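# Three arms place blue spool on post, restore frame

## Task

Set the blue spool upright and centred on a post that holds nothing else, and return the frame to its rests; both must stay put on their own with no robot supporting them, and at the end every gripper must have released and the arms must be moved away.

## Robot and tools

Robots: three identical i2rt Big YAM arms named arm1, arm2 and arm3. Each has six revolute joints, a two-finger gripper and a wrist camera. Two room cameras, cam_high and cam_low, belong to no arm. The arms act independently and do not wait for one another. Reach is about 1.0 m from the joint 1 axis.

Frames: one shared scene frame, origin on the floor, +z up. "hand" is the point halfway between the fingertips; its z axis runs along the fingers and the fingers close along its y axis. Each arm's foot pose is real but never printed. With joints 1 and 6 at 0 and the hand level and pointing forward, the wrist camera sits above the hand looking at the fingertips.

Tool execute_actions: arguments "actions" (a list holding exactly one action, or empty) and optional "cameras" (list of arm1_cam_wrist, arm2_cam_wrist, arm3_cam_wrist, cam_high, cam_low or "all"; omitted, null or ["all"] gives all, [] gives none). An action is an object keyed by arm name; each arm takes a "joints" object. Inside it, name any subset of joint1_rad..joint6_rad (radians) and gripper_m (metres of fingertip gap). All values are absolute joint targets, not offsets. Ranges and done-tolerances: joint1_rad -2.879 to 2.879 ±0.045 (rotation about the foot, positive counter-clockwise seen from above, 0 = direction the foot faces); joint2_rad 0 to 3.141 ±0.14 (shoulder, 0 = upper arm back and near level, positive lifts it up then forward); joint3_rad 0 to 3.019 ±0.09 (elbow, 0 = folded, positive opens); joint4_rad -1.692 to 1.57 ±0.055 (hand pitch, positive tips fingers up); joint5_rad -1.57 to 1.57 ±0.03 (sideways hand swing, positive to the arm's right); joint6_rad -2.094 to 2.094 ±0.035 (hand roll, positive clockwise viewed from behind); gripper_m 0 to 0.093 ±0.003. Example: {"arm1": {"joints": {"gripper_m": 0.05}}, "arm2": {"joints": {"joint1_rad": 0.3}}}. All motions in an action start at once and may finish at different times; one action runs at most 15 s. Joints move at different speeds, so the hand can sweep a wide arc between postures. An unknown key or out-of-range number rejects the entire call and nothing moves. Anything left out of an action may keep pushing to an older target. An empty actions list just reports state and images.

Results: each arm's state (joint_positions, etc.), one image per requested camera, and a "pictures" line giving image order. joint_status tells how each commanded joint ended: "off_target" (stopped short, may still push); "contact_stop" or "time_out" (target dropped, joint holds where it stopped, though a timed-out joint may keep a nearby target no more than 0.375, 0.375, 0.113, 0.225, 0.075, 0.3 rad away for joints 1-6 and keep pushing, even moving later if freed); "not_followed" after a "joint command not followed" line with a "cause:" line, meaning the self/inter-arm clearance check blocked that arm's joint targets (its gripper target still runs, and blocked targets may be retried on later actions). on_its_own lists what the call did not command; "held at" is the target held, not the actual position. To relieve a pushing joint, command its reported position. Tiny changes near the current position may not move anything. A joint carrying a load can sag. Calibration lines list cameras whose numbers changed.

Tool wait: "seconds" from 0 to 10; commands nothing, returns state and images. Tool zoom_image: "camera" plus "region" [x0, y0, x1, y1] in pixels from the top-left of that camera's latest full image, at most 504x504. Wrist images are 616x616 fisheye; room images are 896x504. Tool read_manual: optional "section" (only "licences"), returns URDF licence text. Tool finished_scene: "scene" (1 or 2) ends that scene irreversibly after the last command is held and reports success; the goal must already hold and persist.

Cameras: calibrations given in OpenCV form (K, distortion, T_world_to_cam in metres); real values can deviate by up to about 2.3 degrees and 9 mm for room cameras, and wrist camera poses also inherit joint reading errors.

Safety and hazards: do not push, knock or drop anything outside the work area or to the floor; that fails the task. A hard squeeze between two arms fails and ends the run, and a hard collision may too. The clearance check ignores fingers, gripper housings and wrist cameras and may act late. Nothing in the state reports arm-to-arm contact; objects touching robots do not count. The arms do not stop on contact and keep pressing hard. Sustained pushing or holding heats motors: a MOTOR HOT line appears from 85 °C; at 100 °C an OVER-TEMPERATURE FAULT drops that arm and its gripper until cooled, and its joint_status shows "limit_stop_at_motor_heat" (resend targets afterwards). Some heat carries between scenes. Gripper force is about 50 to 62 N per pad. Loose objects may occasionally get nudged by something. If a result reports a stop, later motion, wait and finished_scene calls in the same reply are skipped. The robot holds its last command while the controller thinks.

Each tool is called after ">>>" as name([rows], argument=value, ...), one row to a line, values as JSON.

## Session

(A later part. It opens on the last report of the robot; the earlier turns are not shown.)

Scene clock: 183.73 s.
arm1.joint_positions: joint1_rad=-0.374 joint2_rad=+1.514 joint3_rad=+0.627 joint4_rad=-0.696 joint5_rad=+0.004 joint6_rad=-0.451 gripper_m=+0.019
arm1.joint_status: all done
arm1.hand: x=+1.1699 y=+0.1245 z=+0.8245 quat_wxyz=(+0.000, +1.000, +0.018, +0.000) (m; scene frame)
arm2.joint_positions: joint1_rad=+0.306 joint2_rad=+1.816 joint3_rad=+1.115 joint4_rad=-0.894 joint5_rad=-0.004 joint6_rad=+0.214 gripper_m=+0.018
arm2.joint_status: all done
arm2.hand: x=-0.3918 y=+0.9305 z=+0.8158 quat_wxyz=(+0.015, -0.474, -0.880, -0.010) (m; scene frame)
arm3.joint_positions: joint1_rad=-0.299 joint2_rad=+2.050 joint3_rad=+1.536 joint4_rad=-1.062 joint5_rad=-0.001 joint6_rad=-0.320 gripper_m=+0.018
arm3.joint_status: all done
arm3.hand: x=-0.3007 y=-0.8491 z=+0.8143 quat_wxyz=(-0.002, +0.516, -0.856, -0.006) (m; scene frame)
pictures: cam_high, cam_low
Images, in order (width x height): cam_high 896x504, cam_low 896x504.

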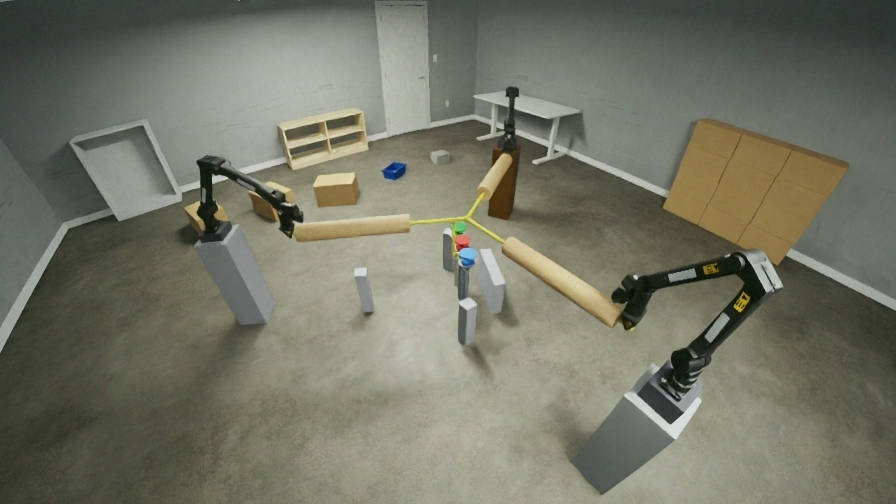

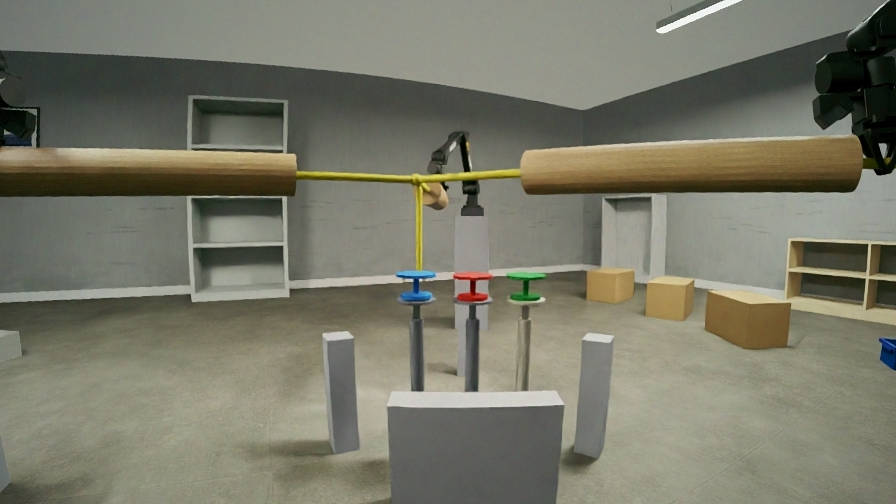

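>>> execute_actions([
  {"arm1":{"joints":{"joint1_rad":-0.342,"joint4_rad":-0.665,"joint6_rad":-0.42}},"arm2":{"joints":{"joint1_rad":0.282,"joint6_rad":0.19}},"arm3":{"joints":{"joint4_rad":-1.11}}},
], cameras=["cam_low","cam_high"])

>>> zoom_image(camera="cam_low", region=[370, 240, 470, 340])

>>> zoom_image(camera="cam_high", region=[440, 235, 490, 285])

Scene clock: 189.83 s.
arm1.joint_positions: joint1_rad=-0.354 joint2_rad=+1.514 joint3_rad=+0.627 joint4_rad=-0.687 joint5_rad=+0.004 joint6_rad=-0.433 gripper_m=+0.019
arm1.joint_status: all done
arm1.hand: x=+1.1656 y=+0.1200 z=+0.8245 quat_wxyz=(-0.002, +1.000, +0.018, -0.004) (m; scene frame)
arm2.joint_positions: joint1_rad=+0.292 joint2_rad=+1.816 joint3_rad=+1.115 joint4_rad=-0.893 joint5_rad=-0.005 joint6_rad=+0.201 gripper_m=+0.018
arm2.joint_status: all done
arm2.hand: x=-0.3960 y=+0.9261 z=+0.8158 quat_wxyz=(+0.014, -0.474, -0.880, -0.011) (m; scene frame)
arm3.joint_positions: joint1_rad=-0.299 joint2_rad=+2.050 joint3_rad=+1.536 joint4_rad=-1.088 joint5_rad=-0.001 joint6_rad=-0.320 gripper_m=+0.018
arm3.joint_status: all done
arm3.hand: x=-0.3054 y=-0.8536 z=+0.8144 quat_wxyz=(+0.010, +0.516, -0.856, -0.003) (m; scene frame)
pictures: cam_high, cam_low
Images, in order (width x height): cam_high 896x504, cam_low 896x504.

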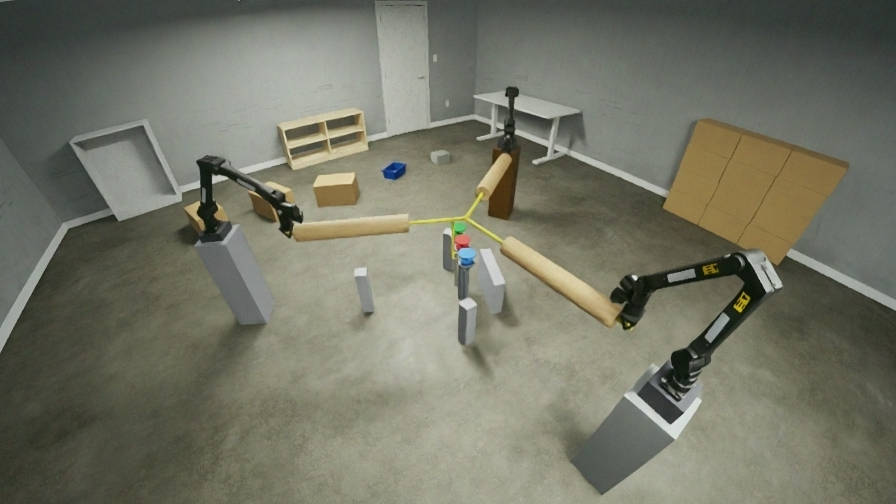

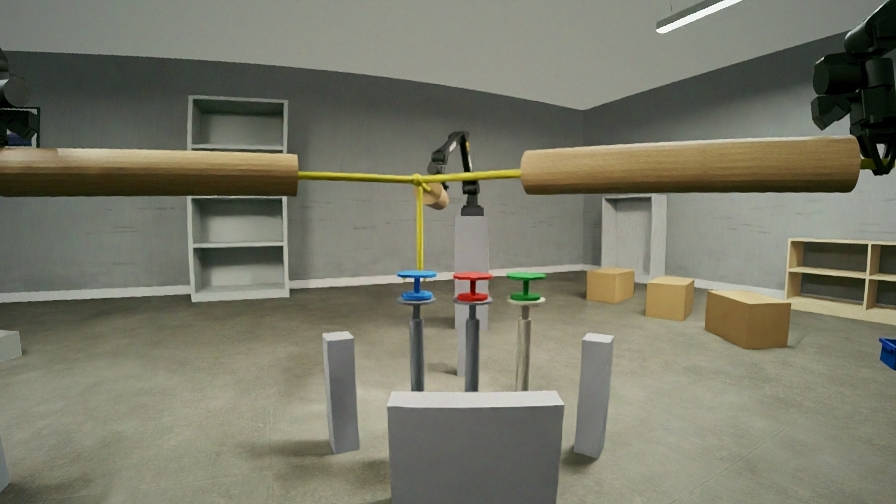

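Region (370, 240, 470, 340) of cam_low's 896x504 image, scaled by 5.040, with more detail than that image has.

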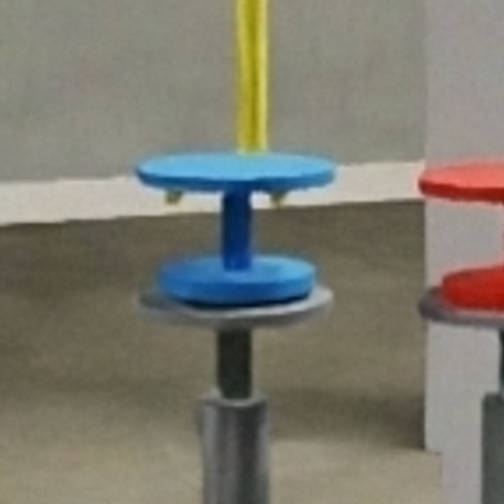

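Region (440, 235, 490, 285) of cam_high's 896x504 image, scaled by 10.080, with more detail than that image has.

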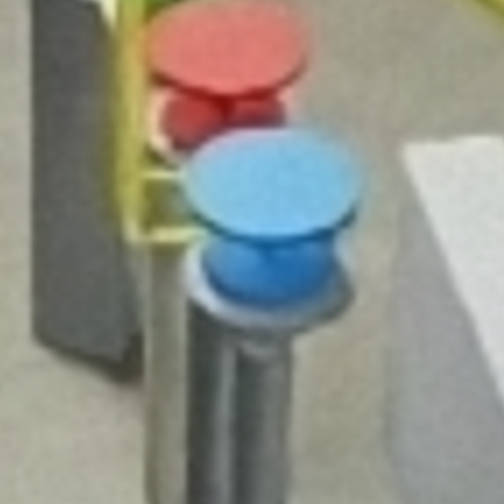

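>>> execute_actions([
  {"arm1":{"joints":{"joint1_rad":-0.354,"joint2_rad":1.582,"joint4_rad":-0.61}},"arm2":{"joints":{"joint1_rad":0.292,"joint2_rad":1.835,"joint4_rad":-0.858}},"arm3":{"joints":{"joint2_rad":2.065,"joint4_rad":-1.058}}},
], cameras=["cam_low","cam_high"])

>>> zoom_image(camera="cam_low", region=[370, 240, 470, 340])

>>> zoom_image(camera="cam_high", region=[440, 235, 490, 285])

Scene clock: 194.67 s.
arm1.joint_positions: joint1_rad=-0.354 joint2_rad=+1.597 joint3_rad=+0.622 joint4_rad=-0.623 joint5_rad=+0.005 joint6_rad=-0.432 gripper_m=+0.019
arm1.joint_status: all done
arm1.hand: x=+1.1663 y=+0.1200 z=+0.7996 quat_wxyz=(+0.002, +1.000, +0.018, +0.007) (m; scene frame)
arm2.joint_positions: joint1_rad=+0.293 joint2_rad=+1.859 joint3_rad=+1.113 joint4_rad=-0.861 joint5_rad=-0.008 joint6_rad=+0.201 gripper_m=+0.018
arm2.joint_status: all done
arm2.hand: x=-0.3953 y=+0.9264 z=+0.7959 quat_wxyz=(+0.020, -0.474, -0.880, -0.014) (m; scene frame)
arm3.joint_positions: joint1_rad=-0.299 joint2_rad=+2.077 joint3_rad=+1.531 joint4_rad=-1.062 joint5_rad=-0.001 joint6_rad=-0.320 gripper_m=+0.018
arm3.joint_status: all done
arm3.hand: x=-0.3047 y=-0.8527 z=+0.7981 quat_wxyz=(+0.013, +0.516, -0.856, -0.003) (m; scene frame)
pictures: cam_high, cam_low
Images, in order (width x height): cam_high 896x504, cam_low 896x504.

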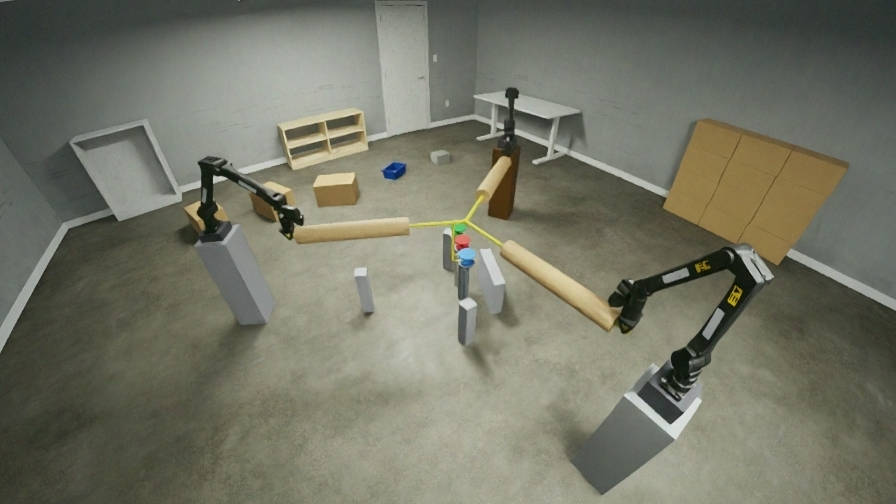

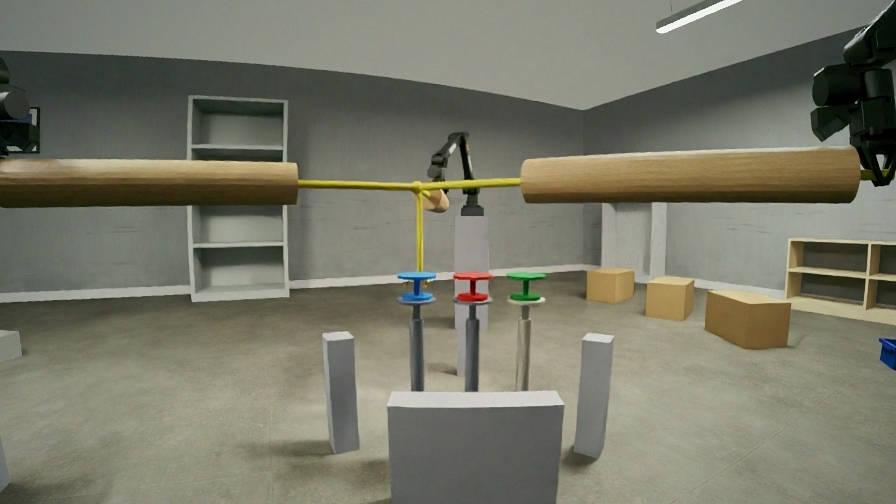

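Region (370, 240, 470, 340) of cam_low's 896x504 image, scaled by 5.040, with more detail than that image has.

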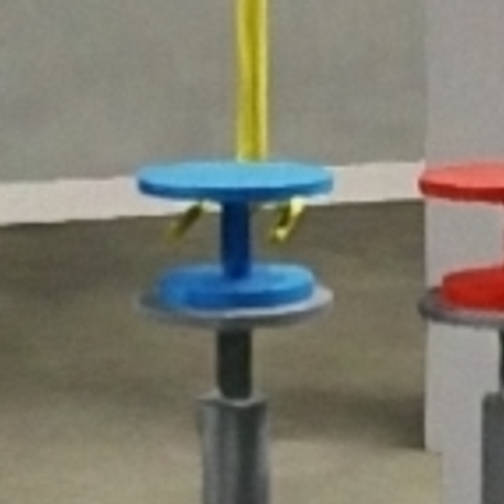

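Region (440, 235, 490, 285) of cam_high's 896x504 image, scaled by 10.080, with more detail than that image has.

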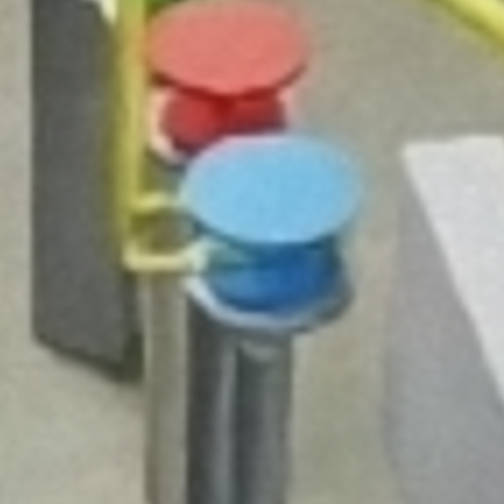

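>>> execute_actions([
  {"arm1":{"joints":{"joint1_rad":-0.147,"joint4_rad":-0.558,"joint6_rad":-0.222}},"arm2":{"joints":{"joint1_rad":0.164,"joint2_rad":1.873,"joint3_rad":1.227,"joint4_rad":-0.87,"joint6_rad":0.072}},"arm3":{"joints":{"joint1_rad":-0.343,"joint2_rad":1.909,"joint3_rad":1.302,"joint4_rad":-0.93,"joint6_rad":-0.364}}},
], cameras=[])

>>> execute_actions([
  {"arm1":{"joints":{"joint1_rad":0.035,"joint2_rad":1.648,"joint3_rad":0.755,"joint4_rad":-0.62,"joint6_rad":-0.04}},"arm2":{"joints":{"joint1_rad":0.052,"joint2_rad":1.928,"joint3_rad":1.324,"joint4_rad":-0.908,"joint6_rad":-0.038}},"arm3":{"joints":{"joint1_rad":-0.394,"joint2_rad":1.78,"joint3_rad":1.093,"joint4_rad":-0.838,"joint6_rad":-0.415}}},
], cameras=["cam_low","cam_high"])

>>> zoom_image(camera="cam_high", region=[410, 205, 500, 295])

Scene clock: 207.57 s.
arm1.joint_positions: joint1_rad=-0.152 joint2_rad=+1.597 joint3_rad=+0.618 joint4_rad=-0.572 joint5_rad=+0.001 joint6_rad=-0.235 gripper_m=+0.019
arm1.joint_status: all done
arm1.hand: x=+1.1379 y=+0.0617 z=+0.7989 quat_wxyz=(-0.004, +1.000, +0.021, -0.016) (m; scene frame)
arm2.joint_positions: joint1_rad=+0.165 joint2_rad=+1.897 joint3_rad=+1.181 joint4_rad=-0.863 joint5_rad=-0.006 joint6_rad=+0.073 gripper_m=+0.018
arm2.joint_status: all done
arm2.hand: x=-0.4239 y=+0.8653 z=+0.7966 quat_wxyz=(+0.007, -0.474, -0.880, -0.009) (m; scene frame)
arm3.joint_positions: joint1_rad=-0.350 joint2_rad=+1.943 joint3_rad=+1.293 joint4_rad=-0.935 joint5_rad=-0.002 joint6_rad=-0.371 gripper_m=+0.018
arm3.joint_status: all done
arm3.hand: x=-0.3295 y=-0.9131 z=+0.7936 quat_wxyz=(+0.002, +0.516, -0.856, -0.006) (m; scene frame)
pictures: none
No camera images: the call's "cameras" was empty. Leave "cameras" out to get every camera's image.

Scene clock: 208.57 s.
arm1.joint_positions: joint1_rad=+0.030 joint2_rad=+1.661 joint3_rad=+0.711 joint4_rad=-0.610 joint5_rad=-0.001 joint6_rad=-0.053 gripper_m=+0.019
arm1.joint_status: all done
arm1.hand: x=+1.1011 y=+0.0043 z=+0.7997 quat_wxyz=(-0.001, +1.000, +0.021, -0.011) (m; scene frame)
arm2.joint_positions: joint1_rad=+0.046 joint2_rad=+1.957 joint3_rad=+1.273 joint4_rad=-0.899 joint5_rad=-0.002 joint6_rad=-0.049 gripper_m=+0.018
arm2.joint_status: all done
arm2.hand: x=-0.4592 y=+0.8085 z=+0.7940 quat_wxyz=(+0.008, -0.473, -0.881, -0.009) (m; scene frame)
arm3.joint_positions: joint1_rad=-0.391 joint2_rad=+1.814 joint3_rad=+1.077 joint4_rad=-0.842 joint5_rad=-0.004 joint6_rad=-0.414 gripper_m=+0.018
arm3.joint_status: all done
arm3.hand: x=-0.3656 y=-0.9690 z=+0.7900 quat_wxyz=(-0.001, +0.517, -0.856, -0.007) (m; scene frame)
pictures: cam_high, cam_low
Images, in order (width x height): cam_high 896x504, cam_low 896x504.

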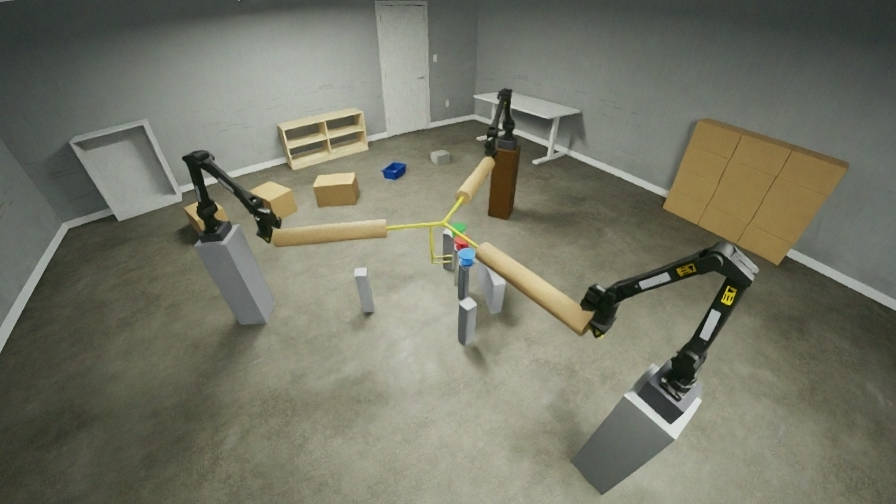

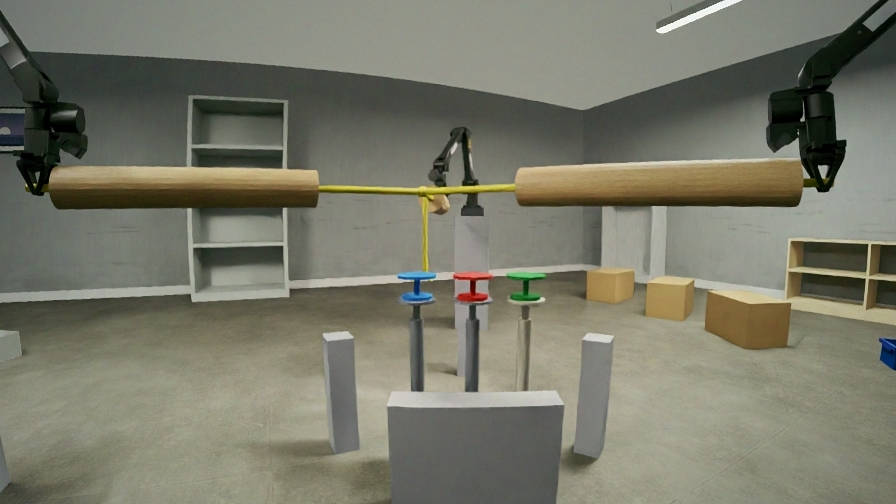

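Region (410, 205, 500, 295) of cam_high's 896x504 image, scaled by 5.600, with more detail than that image has.

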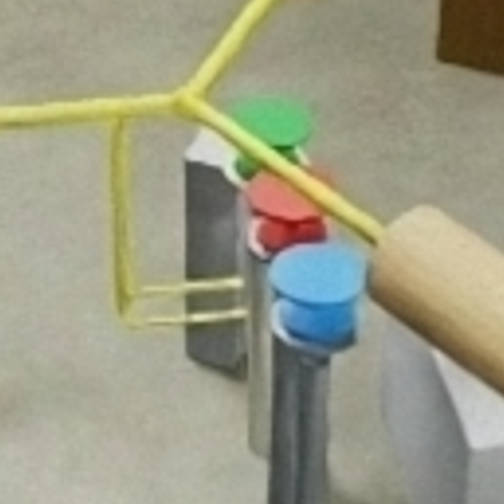

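>>> execute_actions([
  {"arm1":{"joints":{"joint1_rad":0.082,"joint2_rad":2.015,"joint3_rad":1.015,"joint4_rad":-0.488,"joint6_rad":0.012}},"arm2":{"joints":{"joint1_rad":-0.122,"joint2_rad":2.045,"joint3_rad":1.20,"joint4_rad":-0.684,"joint6_rad":-0.207}},"arm3":{"joints":{"joint1_rad":-0.276,"joint2_rad":1.835,"joint3_rad":0.81,"joint4_rad":-0.513,"joint6_rad":-0.292}}},
], cameras=[])

>>> execute_actions([
  {"arm1":{"joints":{"joint1_rad":0.11,"joint2_rad":2.333,"joint3_rad":1.345,"joint4_rad":-0.515,"joint6_rad":0.04}},"arm2":{"joints":{"joint1_rad":-0.30,"joint2_rad":2.225,"joint3_rad":1.215,"joint4_rad":-0.51,"joint6_rad":-0.385}},"arm3":{"joints":{"joint1_rad":-0.118,"joint2_rad":2.025,"joint3_rad":0.622,"joint4_rad":-0.138,"joint6_rad":-0.134}}},
], cameras=[])

Scene clock: 223.57 s.
arm1.joint_positions: joint1_rad=+0.072 joint2_rad=+2.039 joint3_rad=+0.976 joint4_rad=-0.496 joint5_rad=+0.000 joint6_rad=-0.008 gripper_m=+0.019
arm1.joint_status: all done
arm1.hand: x=+1.0065 y=-0.0126 z=+0.7143 quat_wxyz=(-0.001, +1.000, +0.019, -0.012) (m; scene frame)
arm2.joint_positions: joint1_rad=-0.132 joint2_rad=+2.091 joint3_rad=+1.184 joint4_rad=-0.690 joint5_rad=+0.004 joint6_rad=-0.224 gripper_m=+0.018
arm2.joint_status: all done
arm2.hand: x=-0.5513 y=+0.7904 z=+0.7042 quat_wxyz=(+0.015, -0.474, -0.880, -0.012) (m; scene frame)
arm3.joint_positions: joint1_rad=-0.269 joint2_rad=+1.849 joint3_rad=+0.794 joint4_rad=-0.523 joint5_rad=-0.001 joint6_rad=-0.295 gripper_m=+0.018
arm3.joint_status: all done
arm3.hand: x=-0.4600 y=-0.9850 z=+0.7081 quat_wxyz=(-0.002, +0.518, -0.855, -0.006) (m; scene frame)
pictures: none
No camera images: the call's "cameras" was empty. Leave "cameras" out to get every camera's image.

Scene clock: 224.63 s.
arm1.joint_positions: joint1_rad=+0.110 joint2_rad=+2.362 joint3_rad=+1.303 joint4_rad=-0.505 joint5_rad=+0.003 joint6_rad=+0.032 gripper_m=+0.019
arm1.joint_status: all done
arm1.hand: x=+0.9209 y=-0.0347 z=+0.6263 quat_wxyz=(-0.002, +1.000, +0.018, -0.010) (m; scene frame)
arm2.joint_positions: joint1_rad=-0.304 joint2_rad=+2.268 joint3_rad=+1.193 joint4_rad=-0.509 joint5_rad=+0.005 joint6_rad=-0.394 gripper_m=+0.018
arm2.joint_status: all done
arm2.hand: x=-0.6346 y=+0.7710 z=+0.6208 quat_wxyz=(+0.010, -0.475, -0.880, -0.008) (m; scene frame)
arm3.joint_positions: joint1_rad=-0.108 joint2_rad=+2.041 joint3_rad=+0.614 joint4_rad=-0.160 joint5_rad=-0.004 joint6_rad=-0.131 gripper_m=+0.018
arm3.joint_status: all done
arm3.hand: x=-0.5489 y=-1.0037 z=+0.6232 quat_wxyz=(+0.003, +0.517, -0.856, -0.005) (m; scene frame)
pictures: none
No camera images: the call's "cameras" was empty. Leave "cameras" out to get every camera's image.

>>> execute_actions([
  {"arm1":{"joints":{"joint1_rad":0.108,"joint2_rad":2.52,"joint3_rad":1.415,"joint4_rad":-0.40,"joint6_rad":0.034}},"arm2":{"joints":{"joint1_rad":-0.296,"joint2_rad":2.412,"joint3_rad":1.292,"joint4_rad":-0.39}},"arm3":{"joints":{"joint1_rad":-0.13,"joint2_rad":2.31,"joint3_rad":0.705,"joint4_rad":0.07,"joint6_rad":-0.15}}},
], cameras=[])

>>> execute_actions([
  {"arm1":{"joints":{"joint2_rad":2.69,"joint3_rad":1.52,"joint4_rad":-0.338}},"arm2":{"joints":{"joint2_rad":2.588,"joint3_rad":1.39,"joint4_rad":-0.318}},"arm3":{"joints":{"joint2_rad":2.537,"joint3_rad":0.81,"joint4_rad":0.183}}},
], cameras=["cam_low"])

Scene clock: 227.53 s.
arm1.joint_positions: joint1_rad=+0.110 joint2_rad=+2.555 joint3_rad=+1.381 joint4_rad=-0.399 joint5_rad=+0.001 joint6_rad=+0.032 gripper_m=+0.019
arm1.joint_status: all done
arm1.hand: x=+0.9256 y=-0.0346 z=+0.5423 quat_wxyz=(-0.002, +1.000, +0.018, -0.005) (m; scene frame)
arm2.joint_positions: joint1_rad=-0.296 joint2_rad=+2.458 joint3_rad=+1.268 joint4_rad=-0.393 joint5_rad=+0.003 joint6_rad=-0.387 gripper_m=+0.018
arm2.joint_status: all done
arm2.hand: x=-0.6303 y=+0.7710 z=+0.5418 quat_wxyz=(+0.009, -0.474, -0.880, -0.008) (m; scene frame)
arm3.joint_positions: joint1_rad=-0.119 joint2_rad=+2.332 joint3_rad=+0.700 joint4_rad=+0.049 joint5_rad=-0.004 joint6_rad=-0.140 gripper_m=+0.018
arm3.joint_status: all done
arm3.hand: x=-0.5450 y=-1.0036 z=+0.5407 quat_wxyz=(+0.001, +0.516, -0.856, -0.005) (m; scene frame)
pictures: none
No camera images: the call's "cameras" was empty. Leave "cameras" out to get every camera's image.

Scene clock: 228.50 s.
arm1.joint_positions: joint1_rad=+0.110 joint2_rad=+2.724 joint3_rad=+1.490 joint4_rad=-0.339 joint5_rad=+0.001 joint6_rad=+0.032 gripper_m=+0.019
arm1.joint_status: all done
arm1.hand: x=+0.9254 y=-0.0343 z=+0.4725 quat_wxyz=(-0.002, +1.000, +0.018, -0.005) (m; scene frame)
arm2.joint_positions: joint1_rad=-0.297 joint2_rad=+2.632 joint3_rad=+1.370 joint4_rad=-0.322 joint5_rad=+0.003 joint6_rad=-0.388 gripper_m=+0.018
arm2.joint_status: all done
arm2.hand: x=-0.6304 y=+0.7707 z=+0.4716 quat_wxyz=(+0.009, -0.474, -0.880, -0.009) (m; scene frame)
arm3.joint_positions: joint1_rad=-0.119 joint2_rad=+2.558 joint3_rad=+0.810 joint4_rad=+0.165 joint5_rad=-0.003 joint6_rad=-0.140 gripper_m=+0.018
arm3.joint_status: all done
arm3.hand: x=-0.5450 y=-1.0032 z=+0.4704 quat_wxyz=(+0.000, +0.516, -0.857, -0.005) (m; scene frame)
pictures: cam_low
Images, in order (width x height): cam_low 896x504.

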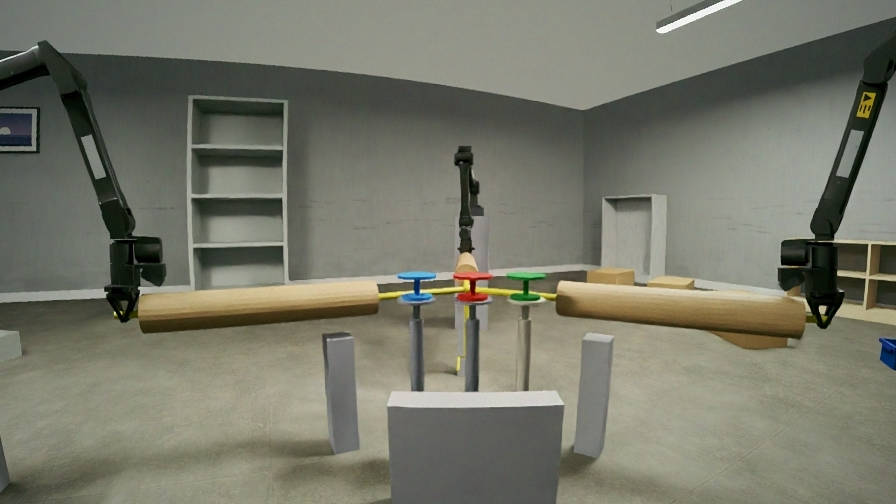

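>>> execute_actions([
  {"arm1":{"joints":{"joint2_rad":2.827,"joint3_rad":1.632,"joint4_rad":-0.312}},"arm2":{"joints":{"joint2_rad":2.726,"joint3_rad":1.492,"joint4_rad":-0.279}},"arm3":{"joints":{"joint1_rad":-0.135,"joint2_rad":2.707,"joint3_rad":0.918,"joint4_rad":0.25}}},
], cameras=["cam_low"])

Scene clock: 231.03 s.
arm1.joint_positions: joint1_rad=+0.110 joint2_rad=+2.860 joint3_rad=+1.601 joint4_rad=-0.315 joint5_rad=+0.001 joint6_rad=+0.032 gripper_m=+0.019
arm1.joint_status: all done
arm1.hand: x=+0.9247 y=-0.0343 z=+0.4183 quat_wxyz=(-0.002, +1.000, +0.018, -0.005) (m; scene frame)
arm2.joint_positions: joint1_rad=-0.298 joint2_rad=+2.767 joint3_rad=+1.472 joint4_rad=-0.286 joint5_rad=+0.003 joint6_rad=-0.388 gripper_m=+0.018
arm2.joint_status: all done
arm2.hand: x=-0.6310 y=+0.7693 z=+0.4174 quat_wxyz=(+0.008, -0.475, -0.880, -0.008) (m; scene frame)
arm3.joint_positions: joint1_rad=-0.122 joint2_rad=+2.729 joint3_rad=+0.921 joint4_rad=+0.232 joint5_rad=-0.003 joint6_rad=-0.143 gripper_m=+0.018
arm3.joint_status: all done
arm3.hand: x=-0.5445 y=-1.0034 z=+0.4127 quat_wxyz=(-0.002, +0.516, -0.857, -0.006) (m; scene frame)
pictures: cam_low
Images, in order (width x height): cam_low 896x504.

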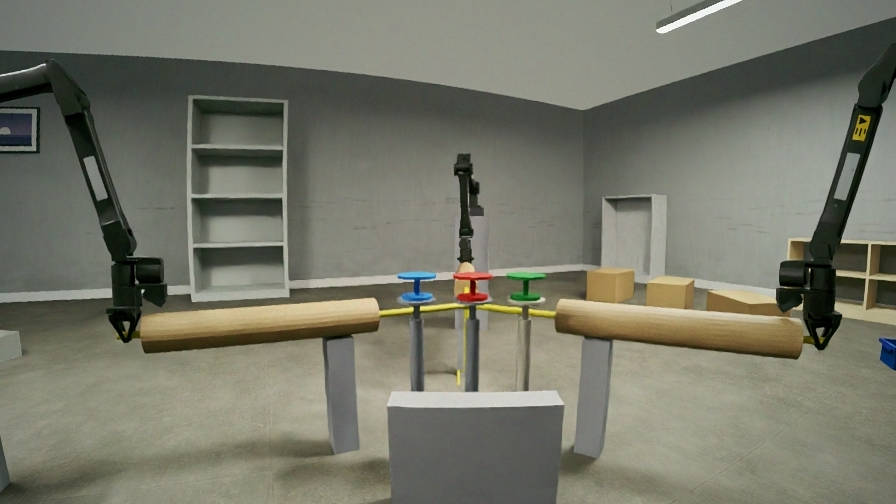

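>>> execute_actions([
  {"arm1":{"joints":{"joint2_rad":2.858,"joint3_rad":1.605,"joint4_rad":-0.315,"gripper_m":0.07}},"arm2":{"joints":{"joint2_rad":2.765,"joint3_rad":1.474,"joint4_rad":-0.286,"gripper_m":0.07}},"arm3":{"joints":{"joint1_rad":-0.122,"joint2_rad":2.727,"joint3_rad":0.918,"joint4_rad":0.232,"gripper_m":0.07}}},
], cameras=[])

Scene clock: 233.30 s.
arm1.joint_positions: joint1_rad=+0.110 joint2_rad=+2.860 joint3_rad=+1.601 joint4_rad=-0.315 joint5_rad=+0.001 joint6_rad=+0.032 gripper_m=+0.070
arm1.joint_status: all done
arm1.hand: x=+0.9247 y=-0.0343 z=+0.4183 quat_wxyz=(-0.002, +1.000, +0.018, -0.005) (m; scene frame)
arm2.joint_positions: joint1_rad=-0.298 joint2_rad=+2.768 joint3_rad=+1.472 joint4_rad=-0.286 joint5_rad=+0.003 joint6_rad=-0.388 gripper_m=+0.070
arm2.joint_status: all done
arm2.hand: x=-0.6310 y=+0.7695 z=+0.4173 quat_wxyz=(+0.008, -0.475, -0.880, -0.008) (m; scene frame)
arm3.joint_positions: joint1_rad=-0.122 joint2_rad=+2.729 joint3_rad=+0.921 joint4_rad=+0.231 joint5_rad=-0.003 joint6_rad=-0.143 gripper_m=+0.070
arm3.joint_status: all done
arm3.hand: x=-0.5447 y=-1.0036 z=+0.4127 quat_wxyz=(-0.002, +0.516, -0.857, -0.006) (m; scene frame)
pictures: none
No camera images: the call's "cameras" was empty. Leave "cameras" out to get every camera's image.

>>> execute_actions([
  {"arm1":{"joints":{"joint2_rad":2.15,"joint3_rad":1.2,"joint4_rad":-0.5}},"arm2":{"joints":{"joint2_rad":2.05,"joint3_rad":1.1,"joint4_rad":-0.5}},"arm3":{"joints":{"joint2_rad":1.95,"joint3_rad":0.68,"joint4_rad":0.08}}},
], cameras=["cam_low","cam_high"])

>>> zoom_image(camera="cam_low", region=[310, 250, 630, 370])

>>> zoom_image(camera="cam_high", region=[340, 200, 520, 340])

Scene clock: 239.40 s.
arm1.joint_positions: joint1_rad=+0.110 joint2_rad=+2.139 joint3_rad=+1.205 joint4_rad=-0.491 joint5_rad=+0.001 joint6_rad=+0.032 gripper_m=+0.070
arm1.joint_status: all done
arm1.hand: x=+0.9037 y=-0.0366 z=+0.7202 quat_wxyz=(+0.002, +0.997, +0.018, -0.079) (m; scene frame)
arm2.joint_positions: joint1_rad=-0.298 joint2_rad=+2.046 joint3_rad=+1.100 joint4_rad=-0.498 joint5_rad=+0.003 joint6_rad=-0.388 gripper_m=+0.070
arm2.joint_status: all done
arm2.hand: x=-0.6285 y=+0.7566 z=+0.7074 quat_wxyz=(-0.035, -0.475, -0.878, +0.045) (m; scene frame)
arm3.joint_positions: joint1_rad=-0.122 joint2_rad=+1.944 joint3_rad=+0.684 joint4_rad=+0.080 joint5_rad=-0.003 joint6_rad=-0.143 gripper_m=+0.070
arm3.joint_status: all done
arm3.hand: x=-0.4692 y=-0.9030 z=+0.6791 quat_wxyz=(-0.184, +0.505, -0.839, -0.083) (m; scene frame)
pictures: cam_high, cam_low
Images, in order (width x height): cam_high 896x504, cam_low 896x504.

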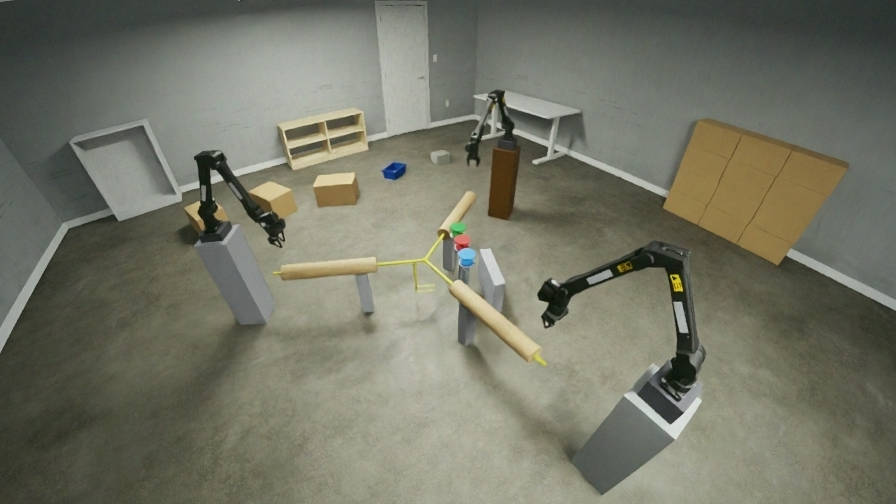

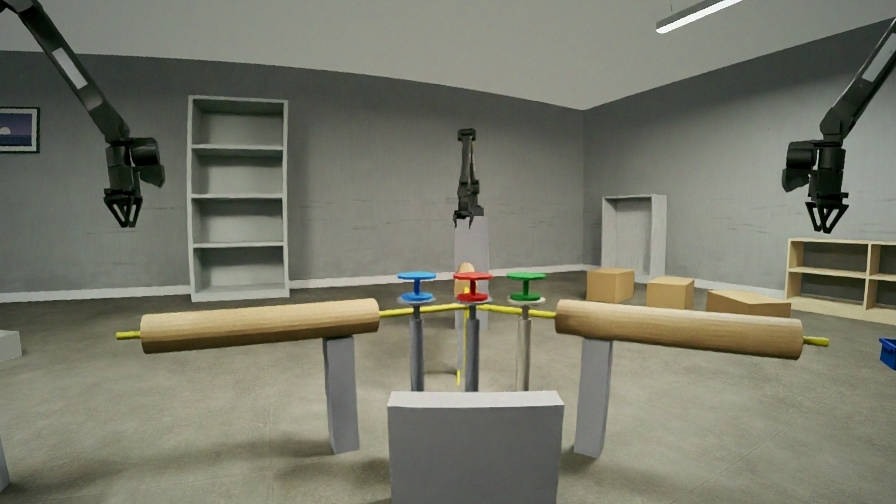

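Region (310, 250, 630, 370) of cam_low's 896x504 image, scaled by 1.575, with more detail than that image has; it fills the top 189 rows of this view, and the rest is white.

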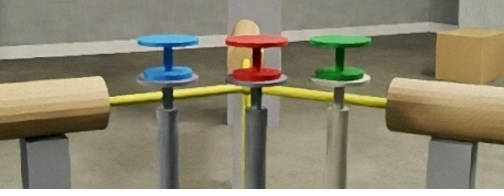

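Region (340, 200, 520, 340) of cam_high's 896x504 image, scaled by 2.800, with more detail than that image has.

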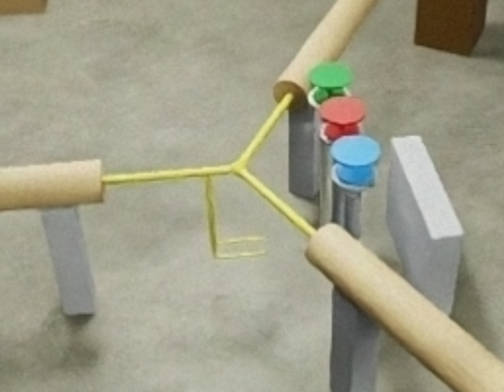

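>>> finished_scene(scene=2)

The scene is finished: the task was done.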